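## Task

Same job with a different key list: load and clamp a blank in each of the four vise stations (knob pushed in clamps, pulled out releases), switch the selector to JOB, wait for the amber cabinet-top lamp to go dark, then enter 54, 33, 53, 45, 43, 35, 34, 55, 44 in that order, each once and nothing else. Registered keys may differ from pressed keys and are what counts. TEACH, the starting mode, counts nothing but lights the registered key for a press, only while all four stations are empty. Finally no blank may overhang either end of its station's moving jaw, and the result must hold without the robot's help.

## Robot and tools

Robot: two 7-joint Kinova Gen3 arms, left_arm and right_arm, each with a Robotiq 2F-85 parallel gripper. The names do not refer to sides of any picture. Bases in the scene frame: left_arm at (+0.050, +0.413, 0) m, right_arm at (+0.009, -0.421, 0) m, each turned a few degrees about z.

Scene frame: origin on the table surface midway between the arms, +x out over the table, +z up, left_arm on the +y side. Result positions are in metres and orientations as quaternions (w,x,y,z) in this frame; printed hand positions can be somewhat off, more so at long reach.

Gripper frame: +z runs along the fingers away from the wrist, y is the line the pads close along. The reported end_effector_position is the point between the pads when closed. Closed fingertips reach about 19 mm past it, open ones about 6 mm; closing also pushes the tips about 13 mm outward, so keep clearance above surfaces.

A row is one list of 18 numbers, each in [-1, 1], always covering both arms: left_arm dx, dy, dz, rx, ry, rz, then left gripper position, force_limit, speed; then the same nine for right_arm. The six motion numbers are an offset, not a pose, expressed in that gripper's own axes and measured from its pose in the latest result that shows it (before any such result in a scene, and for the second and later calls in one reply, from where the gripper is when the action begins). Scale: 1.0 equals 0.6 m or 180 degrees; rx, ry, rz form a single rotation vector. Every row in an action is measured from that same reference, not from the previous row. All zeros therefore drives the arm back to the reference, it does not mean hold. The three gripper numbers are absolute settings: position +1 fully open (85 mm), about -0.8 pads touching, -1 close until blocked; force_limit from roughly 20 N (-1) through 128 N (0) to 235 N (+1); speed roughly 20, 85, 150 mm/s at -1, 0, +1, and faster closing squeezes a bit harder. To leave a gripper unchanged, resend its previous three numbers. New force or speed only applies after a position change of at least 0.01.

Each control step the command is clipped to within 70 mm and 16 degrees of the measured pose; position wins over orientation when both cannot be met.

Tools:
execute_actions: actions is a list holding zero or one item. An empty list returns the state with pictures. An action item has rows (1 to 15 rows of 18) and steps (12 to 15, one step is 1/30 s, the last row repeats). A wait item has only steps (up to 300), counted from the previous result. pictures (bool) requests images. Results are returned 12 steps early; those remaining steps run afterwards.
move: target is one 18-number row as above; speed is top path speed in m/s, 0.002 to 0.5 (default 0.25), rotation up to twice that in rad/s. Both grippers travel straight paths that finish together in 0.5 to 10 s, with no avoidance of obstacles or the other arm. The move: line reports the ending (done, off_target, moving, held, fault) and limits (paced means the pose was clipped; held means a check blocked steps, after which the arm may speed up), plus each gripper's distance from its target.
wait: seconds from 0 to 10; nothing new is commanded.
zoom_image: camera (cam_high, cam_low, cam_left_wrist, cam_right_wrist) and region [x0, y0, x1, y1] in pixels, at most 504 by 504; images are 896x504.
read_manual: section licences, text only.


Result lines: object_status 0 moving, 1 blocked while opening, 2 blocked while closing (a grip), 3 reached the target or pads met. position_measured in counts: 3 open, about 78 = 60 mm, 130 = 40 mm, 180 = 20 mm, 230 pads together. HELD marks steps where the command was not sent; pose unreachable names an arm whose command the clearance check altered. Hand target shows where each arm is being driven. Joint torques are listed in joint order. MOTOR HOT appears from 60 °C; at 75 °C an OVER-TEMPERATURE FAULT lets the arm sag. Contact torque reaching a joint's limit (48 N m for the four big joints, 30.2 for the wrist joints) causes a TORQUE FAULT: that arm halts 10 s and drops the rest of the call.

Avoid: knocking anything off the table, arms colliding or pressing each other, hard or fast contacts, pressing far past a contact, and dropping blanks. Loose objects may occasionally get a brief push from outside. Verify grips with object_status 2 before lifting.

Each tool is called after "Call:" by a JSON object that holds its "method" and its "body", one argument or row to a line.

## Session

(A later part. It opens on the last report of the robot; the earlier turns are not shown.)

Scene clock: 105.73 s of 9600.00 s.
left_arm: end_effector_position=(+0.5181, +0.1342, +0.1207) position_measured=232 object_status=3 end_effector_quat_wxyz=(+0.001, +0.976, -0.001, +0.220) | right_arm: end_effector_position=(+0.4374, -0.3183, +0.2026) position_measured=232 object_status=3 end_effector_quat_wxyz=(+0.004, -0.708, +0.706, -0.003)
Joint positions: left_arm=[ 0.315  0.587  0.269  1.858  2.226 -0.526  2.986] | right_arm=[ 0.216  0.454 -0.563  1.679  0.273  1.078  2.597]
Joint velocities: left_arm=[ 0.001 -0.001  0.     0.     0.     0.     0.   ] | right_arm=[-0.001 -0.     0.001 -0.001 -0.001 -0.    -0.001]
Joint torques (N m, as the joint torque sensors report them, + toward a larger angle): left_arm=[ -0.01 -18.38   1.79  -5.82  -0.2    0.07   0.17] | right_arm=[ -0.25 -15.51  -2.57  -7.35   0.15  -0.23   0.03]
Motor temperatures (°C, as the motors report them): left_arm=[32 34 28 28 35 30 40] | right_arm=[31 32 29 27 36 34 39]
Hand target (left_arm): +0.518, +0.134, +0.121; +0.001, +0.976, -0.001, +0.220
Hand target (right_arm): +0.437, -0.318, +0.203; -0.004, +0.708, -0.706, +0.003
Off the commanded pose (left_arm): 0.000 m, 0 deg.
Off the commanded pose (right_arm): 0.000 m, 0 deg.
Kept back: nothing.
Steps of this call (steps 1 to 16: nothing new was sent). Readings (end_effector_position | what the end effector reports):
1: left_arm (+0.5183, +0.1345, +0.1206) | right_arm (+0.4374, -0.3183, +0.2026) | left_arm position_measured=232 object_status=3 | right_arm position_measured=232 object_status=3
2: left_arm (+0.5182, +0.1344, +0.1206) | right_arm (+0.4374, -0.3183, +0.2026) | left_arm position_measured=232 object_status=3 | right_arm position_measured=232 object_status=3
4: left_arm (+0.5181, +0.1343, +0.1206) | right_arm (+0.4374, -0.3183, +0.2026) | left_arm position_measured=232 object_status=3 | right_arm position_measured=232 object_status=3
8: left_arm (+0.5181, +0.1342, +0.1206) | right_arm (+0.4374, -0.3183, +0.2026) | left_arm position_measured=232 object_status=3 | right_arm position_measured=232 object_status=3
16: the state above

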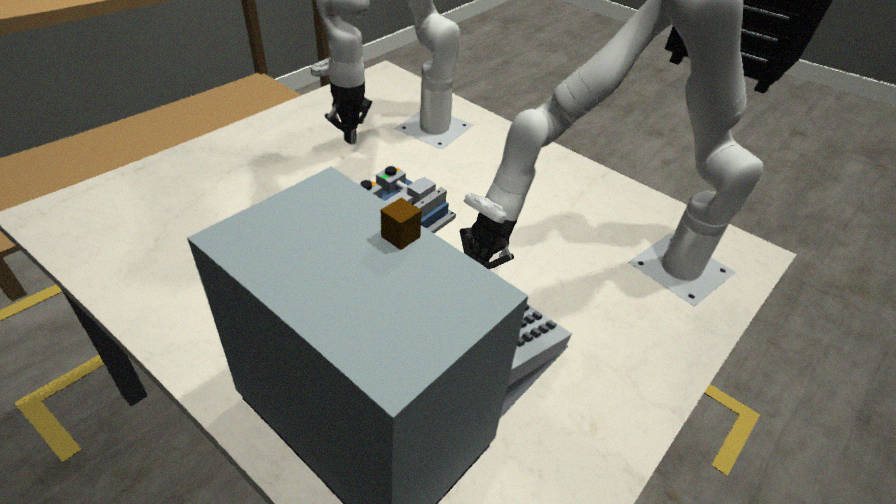

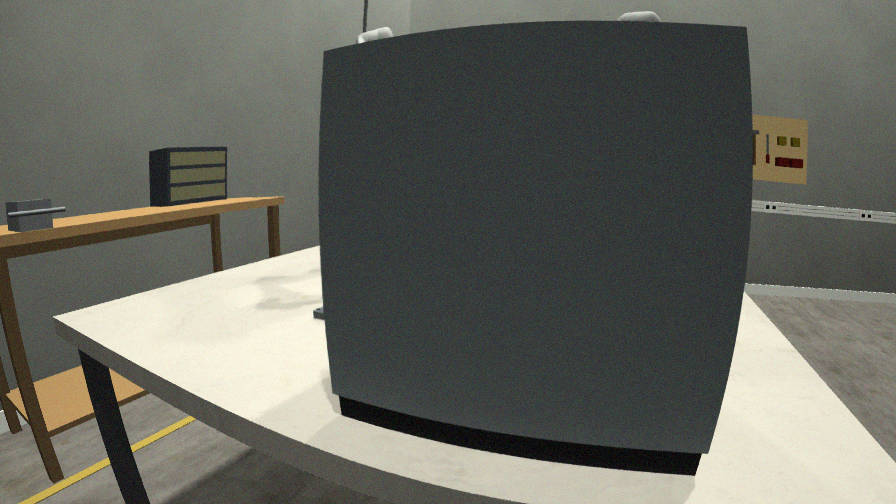

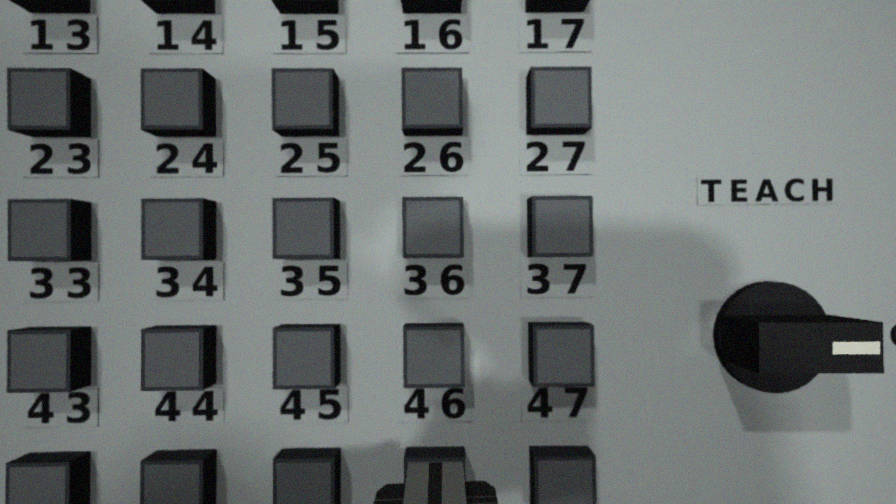

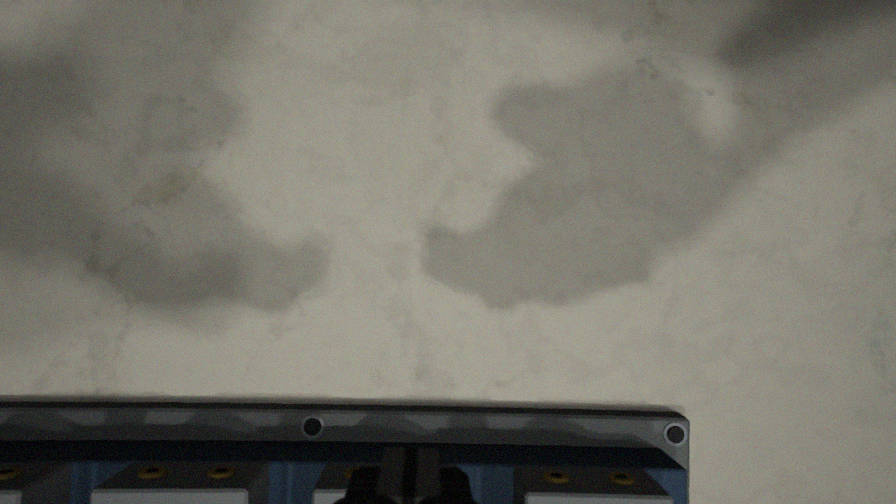

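Call:
{"method": "move", "body": {
  "target": [0,0,0.023,0,0,0,-1,0,1,0,0,0,0,0,0,-1,0,1],
  "speed": 0.03
}}

Call:
{"method": "move", "body": {
  "target": [0,0,-0.02,0,0,0,-1,0,1,0,0,0,0,0,0,-1,0,1],
  "speed": 0.07
}}

Call:
{"method": "move", "body": {
  "target": [0.0567,-0.0567,0,0,0,0,-1,0,1,0,0,0,0,0,0,-1,0,1],
  "speed": 0.12
}}

Scene clock: 106.87 s of 9600.00 s.
left_arm: end_effector_position=(+0.5231, +0.1341, +0.1100) position_measured=232 object_status=3 end_effector_quat_wxyz=(+0.000, +0.975, -0.002, +0.220) | right_arm: end_effector_position=(+0.4374, -0.3183, +0.2026) position_measured=232 object_status=3 end_effector_quat_wxyz=(+0.004, -0.708, +0.706, -0.003)
Joint positions: left_arm=[ 0.324  0.612  0.248  1.855  2.202 -0.503  3.007] | right_arm=[ 0.216  0.454 -0.563  1.679  0.273  1.078  2.597]
Joint velocities: left_arm=[ 0.004 -0.    -0.004  0.002 -0.005  0.003  0.007] | right_arm=[ 0.     0.001 -0.001  0.001 -0.001  0.     0.   ]
Joint torques (N m, as the joint torque sensors report them, + toward a larger angle): left_arm=[ -1.36 -15.23   0.96  -7.19  -0.62   1.18  -0.12] | right_arm=[ -0.19 -15.36  -2.61  -7.52   0.02  -0.21   0.  ]
Motor temperatures (°C, as the motors report them): left_arm=[32 34 28 28 35 30 40] | right_arm=[31 32 29 27 36 34 39]
Hand target (left_arm): +0.524, +0.134, +0.108; +0.001, +0.976, -0.001, +0.219
Hand target (right_arm): +0.437, -0.318, +0.203; -0.004, +0.708, -0.706, +0.003
Off the commanded pose (left_arm): 0.002 m, 0 deg.
Off the commanded pose (right_arm): 0.000 m, 0 deg.
Kept back: nothing.
move: done

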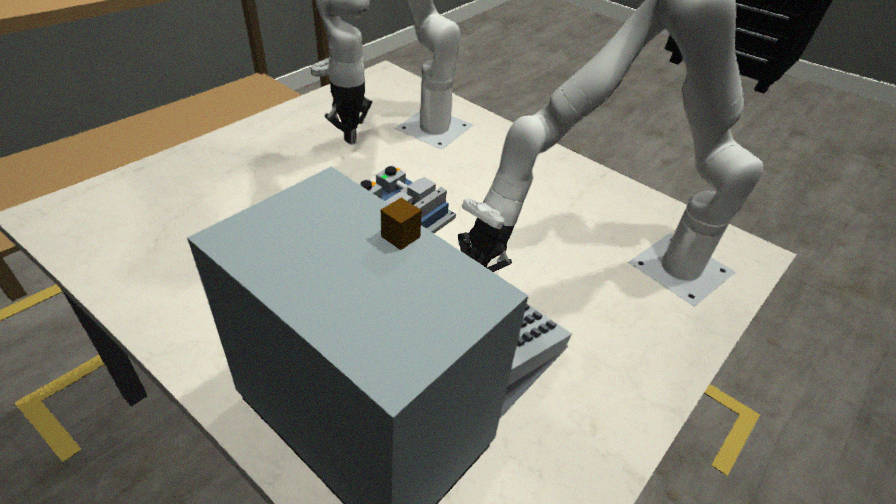

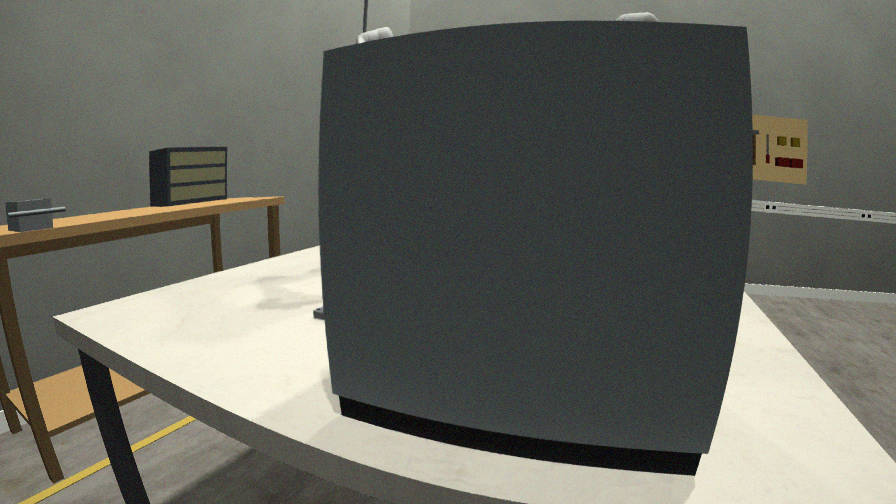

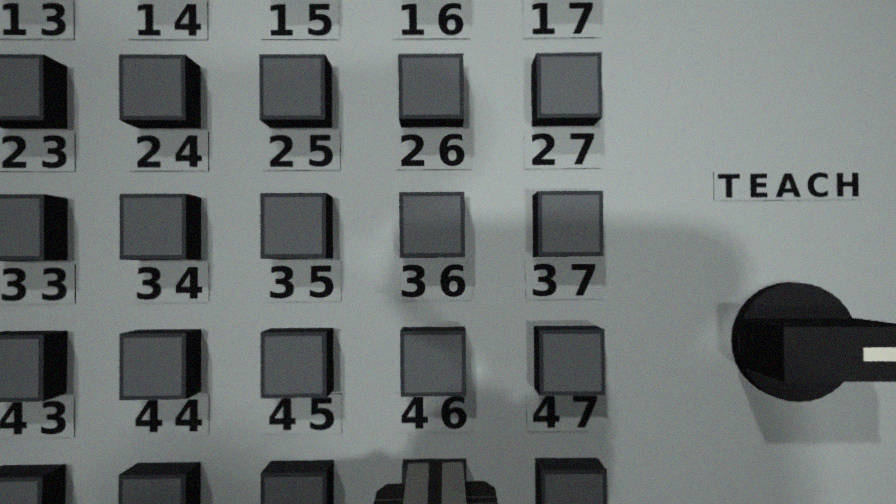

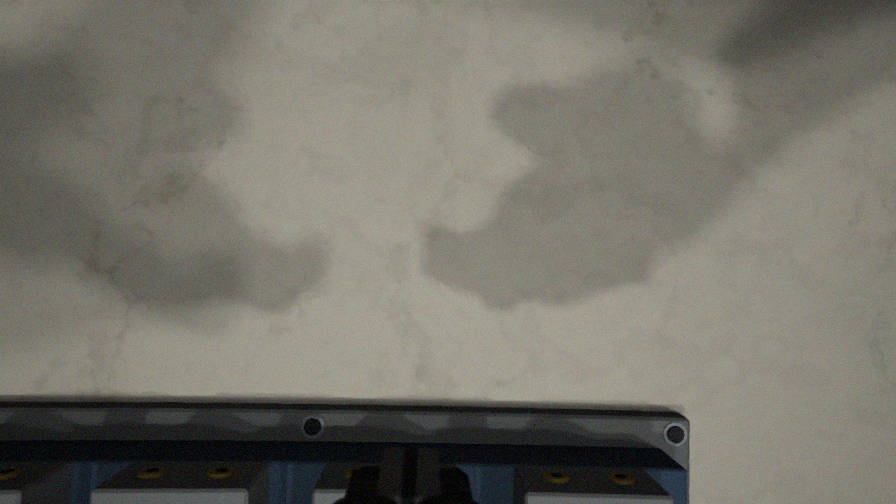

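Scene clock: 107.60 s of 9600.00 s.
left_arm: end_effector_position=(+0.5179, +0.1340, +0.1206) position_measured=232 object_status=3 end_effector_quat_wxyz=(+0.000, +0.975, -0.002, +0.220) | right_arm: end_effector_position=(+0.4374, -0.3183, +0.2026) position_measured=232 object_status=3 end_effector_quat_wxyz=(+0.004, -0.708, +0.706, -0.003)
Joint positions: left_arm=[ 0.317  0.587  0.268  1.859  2.224 -0.525  2.988] | right_arm=[ 0.216  0.454 -0.563  1.679  0.273  1.078  2.597]
Joint velocities: left_arm=[-0.002 -0.003  0.002  0.001  0.003 -0.    -0.001] | right_arm=[-0.     0.001 -0.001 -0.    -0.    -0.    -0.001]
Joint torques (N m, as the joint torque sensors report them, + toward a larger angle): left_arm=[  0.2  -18.86   1.24  -5.76  -0.11  -0.54  -0.01] | right_arm=[ -0.29 -15.34  -2.61  -7.36   0.07  -0.24   0.03]
Motor temperatures (°C, as the motors report them): left_arm=[32 34 28 28 35 30 40] | right_arm=[31 32 29 27 36 34 39]
Hand target (left_arm): +0.518, +0.134, +0.121; +0.000, +0.975, -0.002, +0.220
Hand target (right_arm): +0.437, -0.318, +0.203; -0.004, +0.708, -0.706, +0.003
Off the commanded pose (left_arm): 0.000 m, 0 deg.
Off the commanded pose (right_arm): 0.000 m, 0 deg.
Kept back: nothing.
move: done

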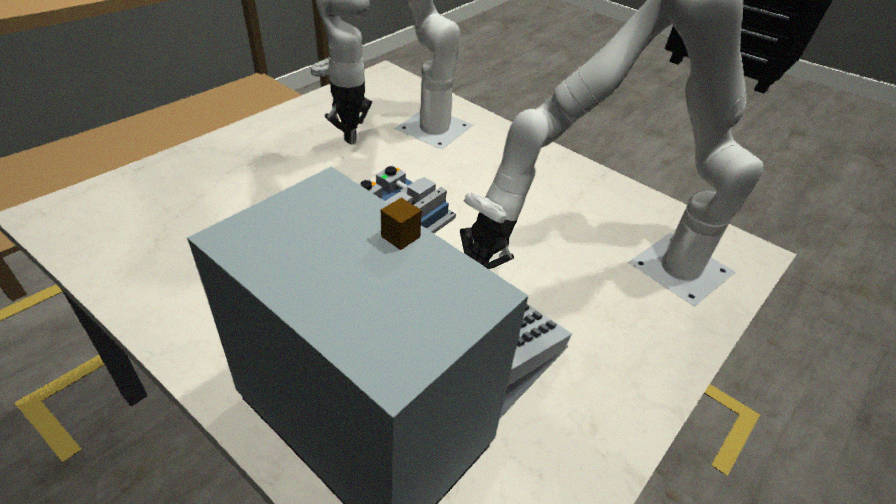

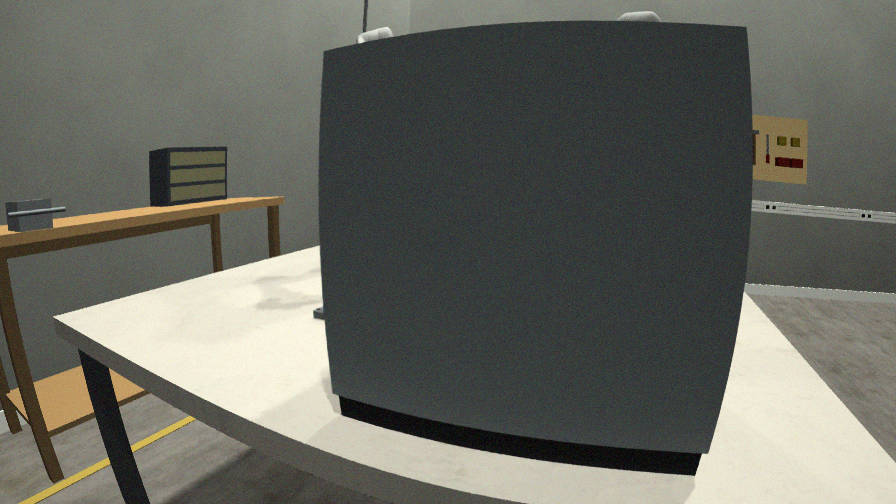

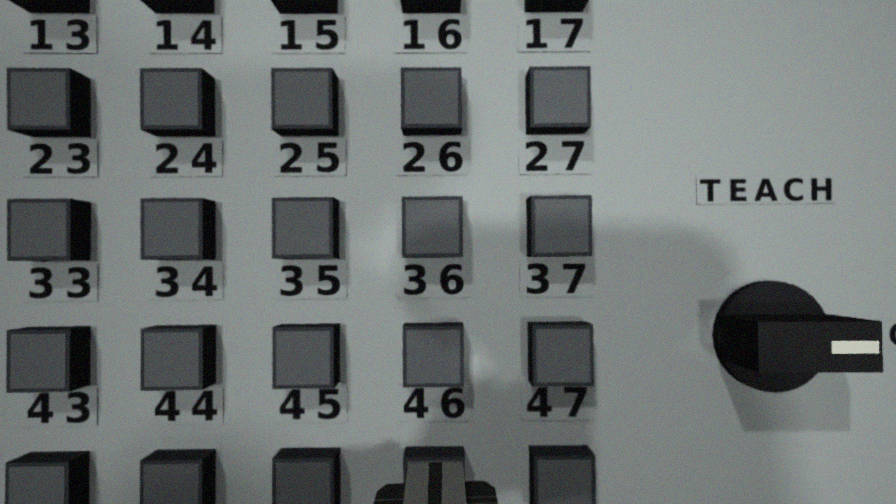

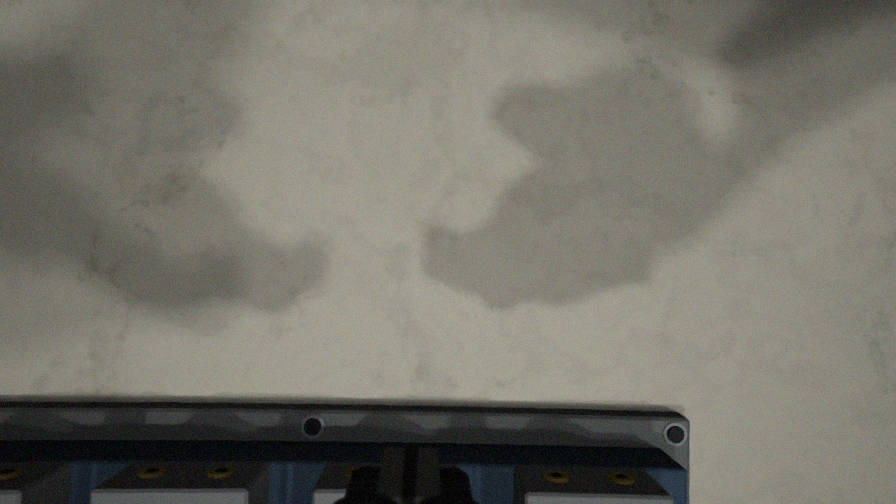

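Scene clock: 108.50 s of 9600.00 s.
left_arm: end_effector_position=(+0.5484, +0.1676, +0.1352) position_measured=232 object_status=3 end_effector_quat_wxyz=(+0.001, +0.975, -0.002, +0.220) | right_arm: end_effector_position=(+0.4374, -0.3183, +0.2026) position_measured=232 object_status=3 end_effector_quat_wxyz=(+0.004, -0.708, +0.706, -0.003)
Joint positions: left_arm=[ 0.181  0.572  0.318  1.832  2.272 -0.53   2.837] | right_arm=[ 0.216  0.454 -0.563  1.679  0.273  1.078  2.597]
Joint velocities: left_arm=[-0.007 -0.     0.001 -0.001  0.004 -0.    -0.005] | right_arm=[ 0.002  0.     0.    -0.    -0.001  0.     0.   ]
Joint torques (N m, as the joint torque sensors report them, + toward a larger angle): left_arm=[  0.32 -18.32   2.28  -5.59  -0.58   0.15   0.05] | right_arm=[ -0.27 -15.33  -2.68  -7.45   0.02  -0.17   0.02]
Motor temperatures (°C, as the motors report them): left_arm=[32 34 28 28 35 30 40] | right_arm=[31 32 29 27 36 34 39]
Hand target (left_arm): +0.549, +0.168, +0.135; +0.001, +0.975, -0.002, +0.220
Hand target (right_arm): +0.437, -0.318, +0.203; -0.004, +0.708, -0.706, +0.003
Off the commanded pose (left_arm): 0.000 m, 0 deg.
Off the commanded pose (right_arm): 0.000 m, 0 deg.
Kept back: nothing.
move: done

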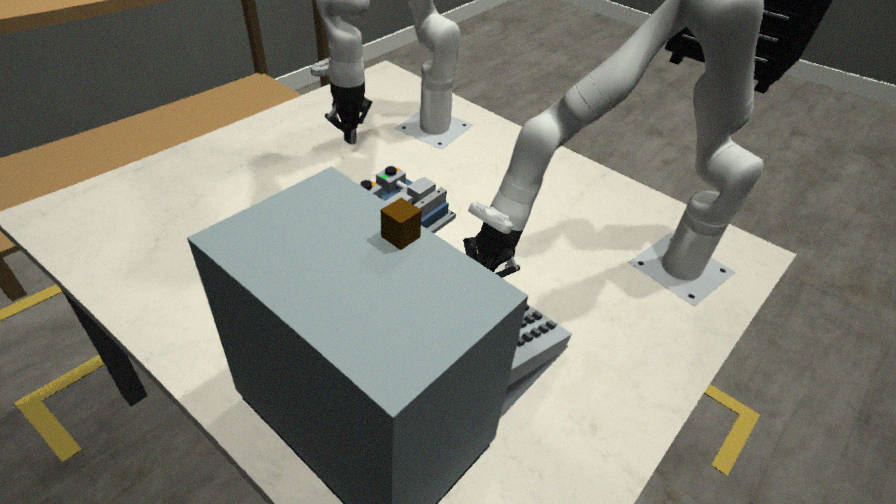

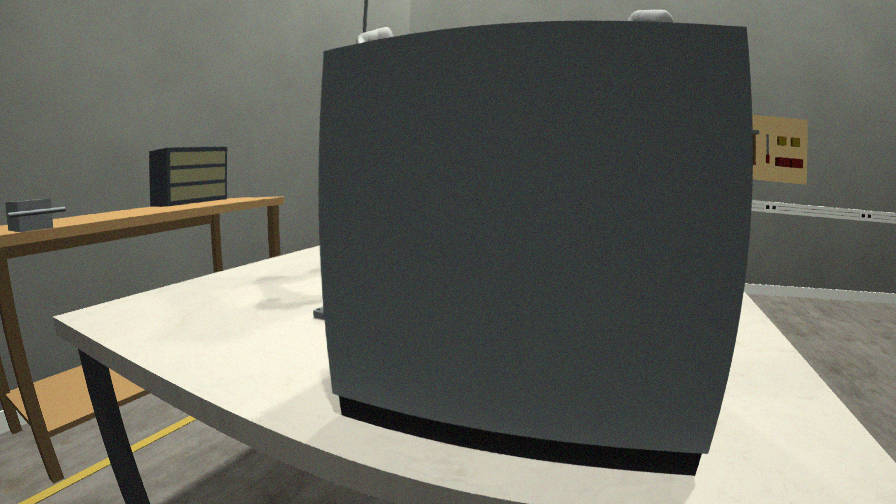

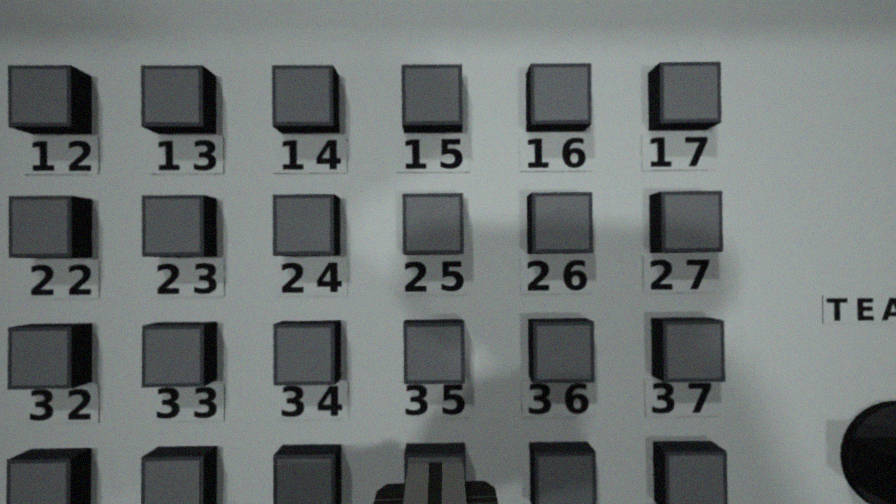

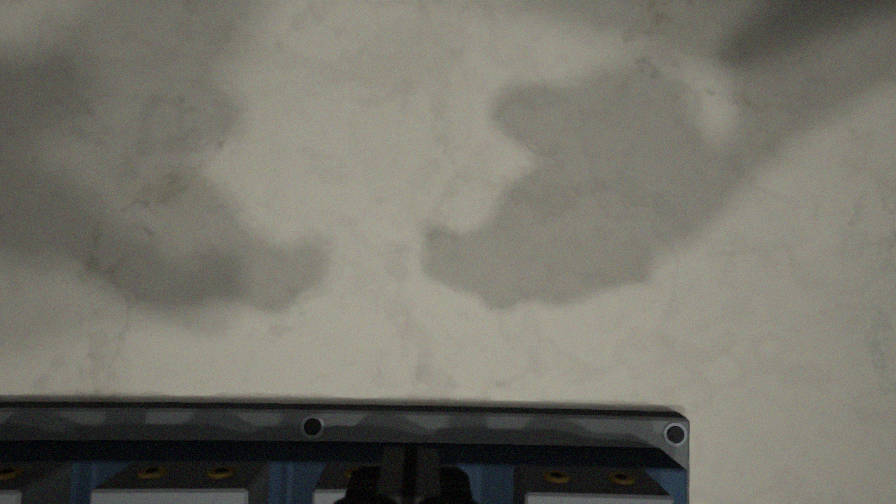

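Call:
{"method": "move", "body": {
  "target": [0.001,0,0.024,0,0,0,-1,0,1,0,0,0,0,0,0,-1,0,1],
  "speed": 0.03
}}

Scene clock: 109.60 s of 9600.00 s.
left_arm: end_effector_position=(+0.5540, +0.1677, +0.1244) position_measured=232 object_status=3 end_effector_quat_wxyz=(+0.000, +0.975, -0.002, +0.221) | right_arm: end_effector_position=(+0.4374, -0.3183, +0.2026) position_measured=232 object_status=3 end_effector_quat_wxyz=(+0.004, -0.708, +0.706, -0.003)
Joint positions: left_arm=[ 0.191  0.598  0.297  1.827  2.249 -0.508  2.856] | right_arm=[ 0.216  0.454 -0.563  1.679  0.273  1.078  2.597]
Joint velocities: left_arm=[ 0.004 -0.001 -0.004  0.002 -0.006  0.001  0.006] | right_arm=[ 0.001 -0.    -0.     0.    -0.001  0.001 -0.   ]
Joint torques (N m, as the joint torque sensors report them, + toward a larger angle): left_arm=[ -0.8  -14.76   1.03  -7.77  -0.57   1.44   0.12] | right_arm=[ -0.26 -15.49  -2.74  -7.43  -0.03  -0.22  -0.01]
Motor temperatures (°C, as the motors report them): left_arm=[32 34 28 28 35 30 40] | right_arm=[31 32 29 27 36 34 39]
Hand target (left_arm): +0.555, +0.168, +0.122; +0.001, +0.975, -0.002, +0.220
Hand target (right_arm): +0.437, -0.318, +0.203; -0.004, +0.708, -0.706, +0.003
Off the commanded pose (left_arm): 0.002 m, 0 deg.
Off the commanded pose (right_arm): 0.000 m, 0 deg.
Kept back: nothing.
move: done

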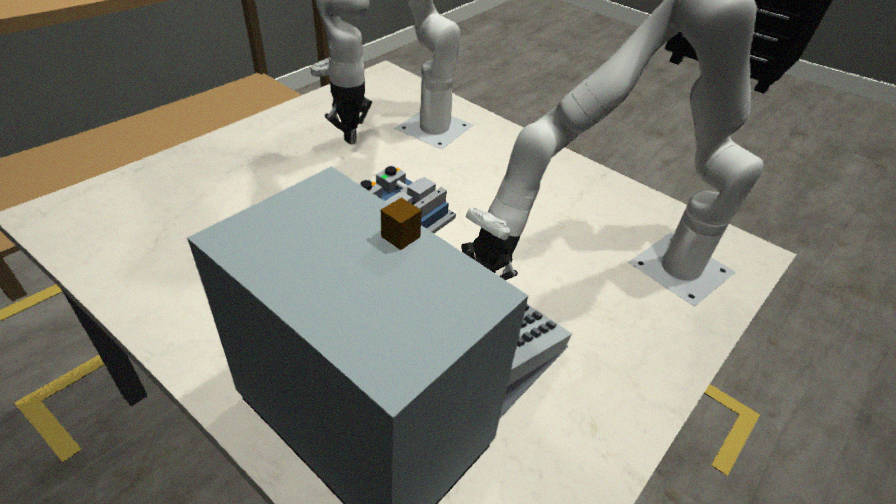

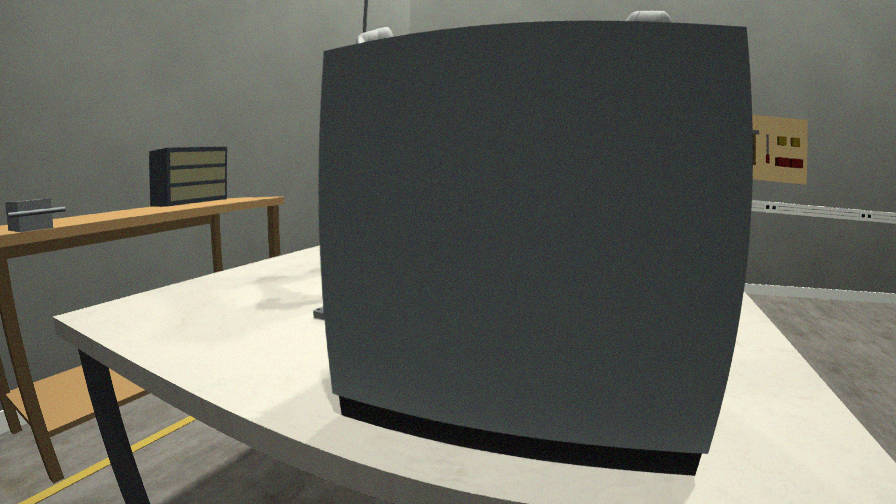

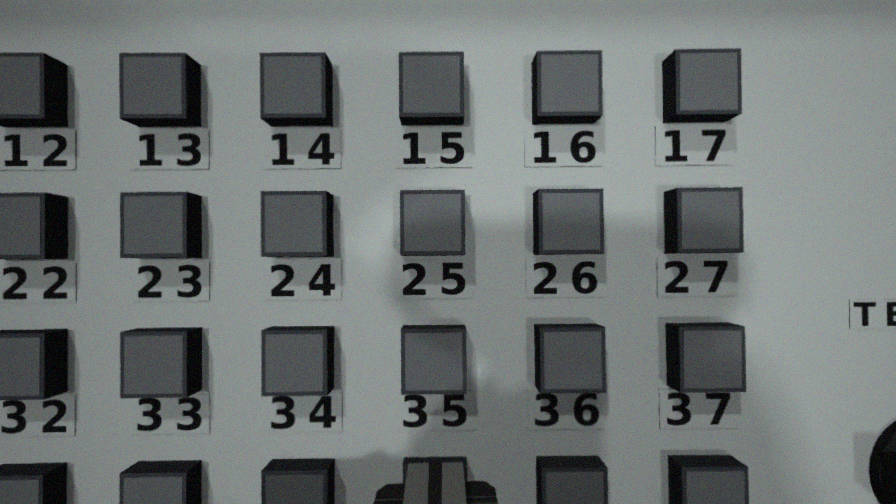

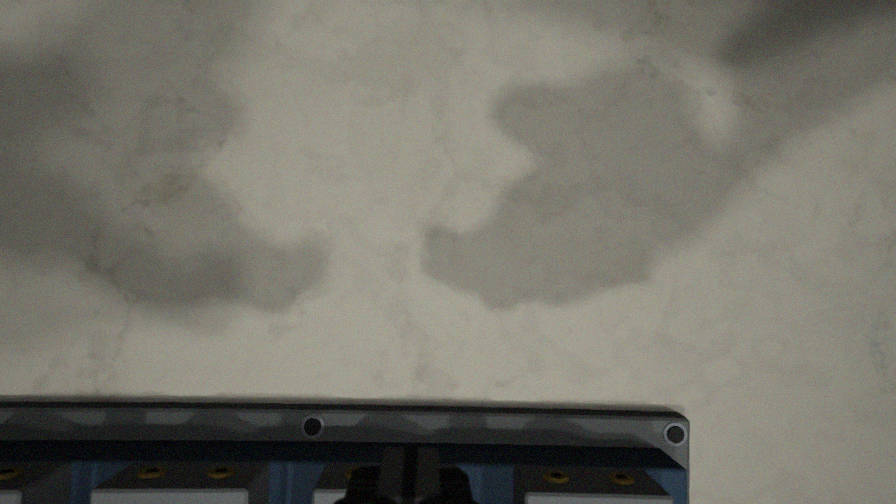

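Call:
{"method": "move", "body": {
  "target": [0,0,-0.035,0,0,0,-1,0,1,0,0,0,0,0,0,-1,0,1],
  "speed": 0.07
}}

Call:
{"method": "finished_scene", "body": {
  "scene": 2
}}

Scene clock: 110.70 s of 9600.00 s.
left_arm: end_effector_position=(+0.5449, +0.1676, +0.1432) position_measured=232 object_status=3 end_effector_quat_wxyz=(+0.000, +0.975, -0.002, +0.221) | right_arm: end_effector_position=(+0.4374, -0.3183, +0.2026) position_measured=232 object_status=3 end_effector_quat_wxyz=(+0.004, -0.708, +0.706, -0.003)
Joint positions: left_arm=[ 0.175  0.554  0.331  1.834  2.287 -0.546  2.824] | right_arm=[ 0.216  0.454 -0.563  1.679  0.273  1.078  2.597]
Joint velocities: left_arm=[-0.001 -0.004  0.002 -0.     0.003 -0.    -0.002] | right_arm=[-0.    -0.     0.    -0.001 -0.001  0.    -0.001]
Joint torques (N m, as the joint torque sensors report them, + toward a larger angle): left_arm=[ -0.03 -18.11   1.87  -6.22  -0.39   0.36   0.19] | right_arm=[ -0.35 -15.48  -2.78  -7.41   0.    -0.15   0.14]
Motor temperatures (°C, as the motors report them): left_arm=[32 34 28 28 35 30 40] | right_arm=[31 32 29 27 36 34 39]
Hand target (left_arm): +0.545, +0.168, +0.143; +0.000, +0.975, -0.002, +0.221
Hand target (right_arm): +0.437, -0.318, +0.203; -0.004, +0.708, -0.706, +0.003
Off the commanded pose (left_arm): 0.000 m, 0 deg.
Off the commanded pose (right_arm): 0.000 m, 0 deg.
Kept back: nothing.
move: done

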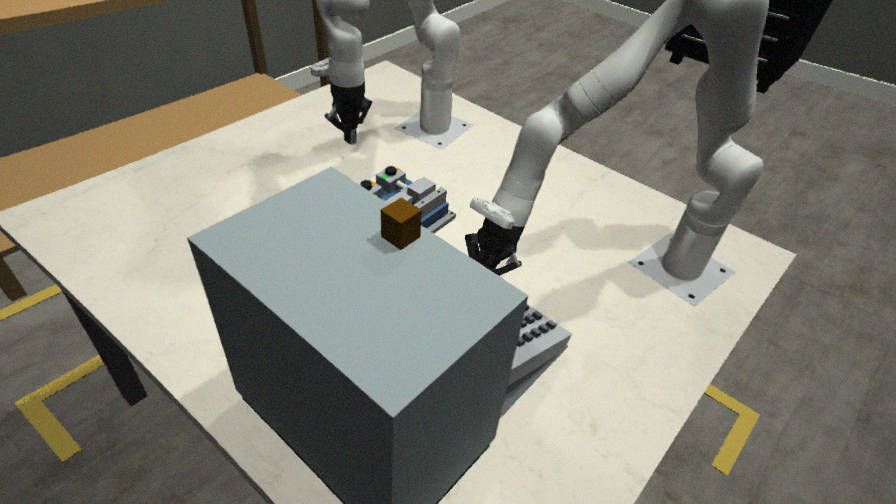

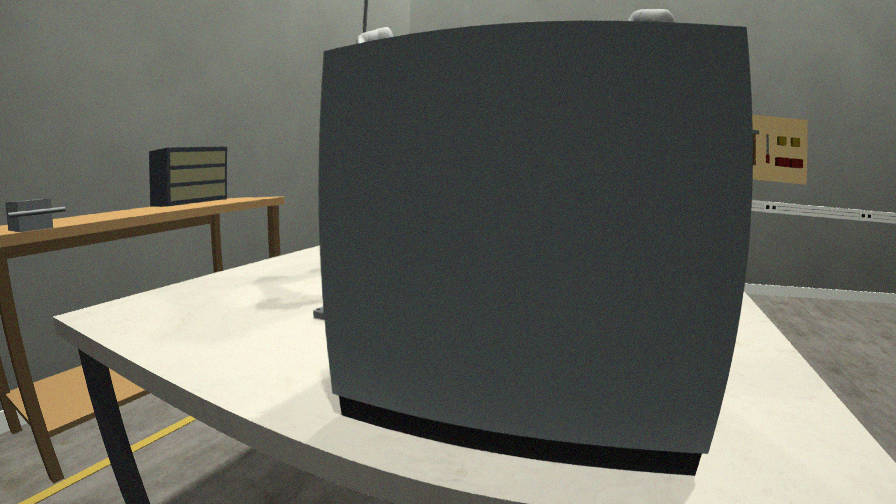

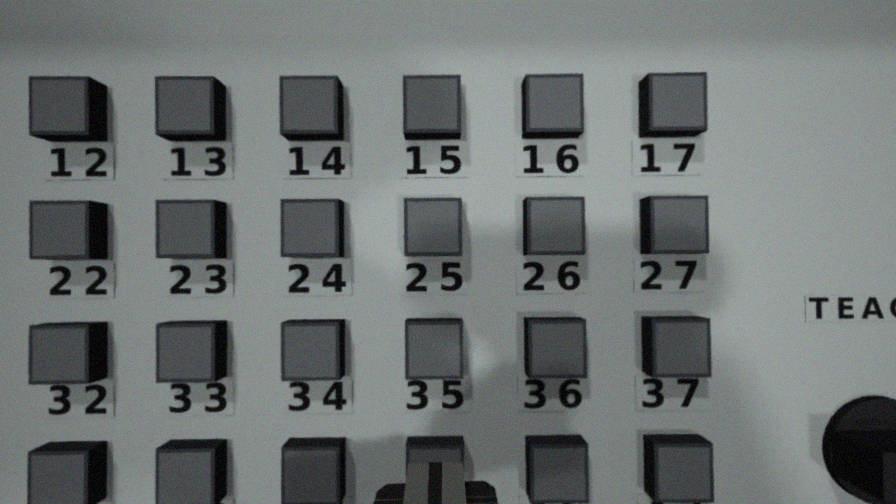

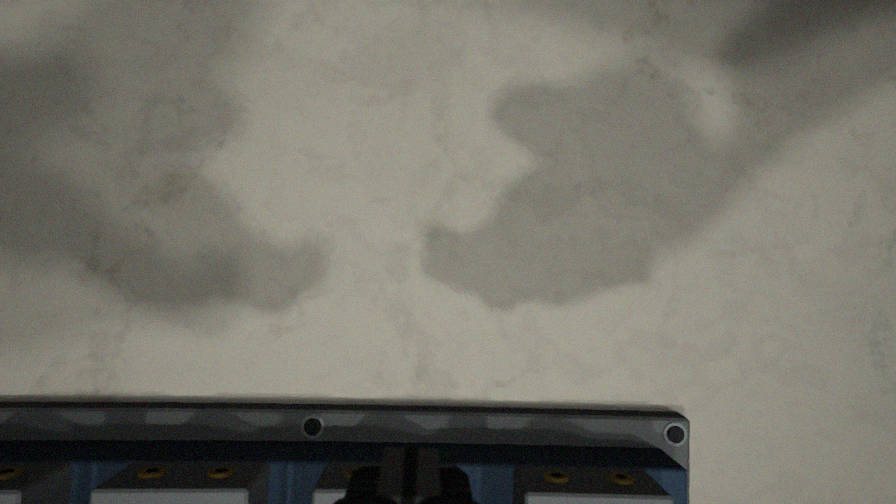

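The scene is finished: the task was done.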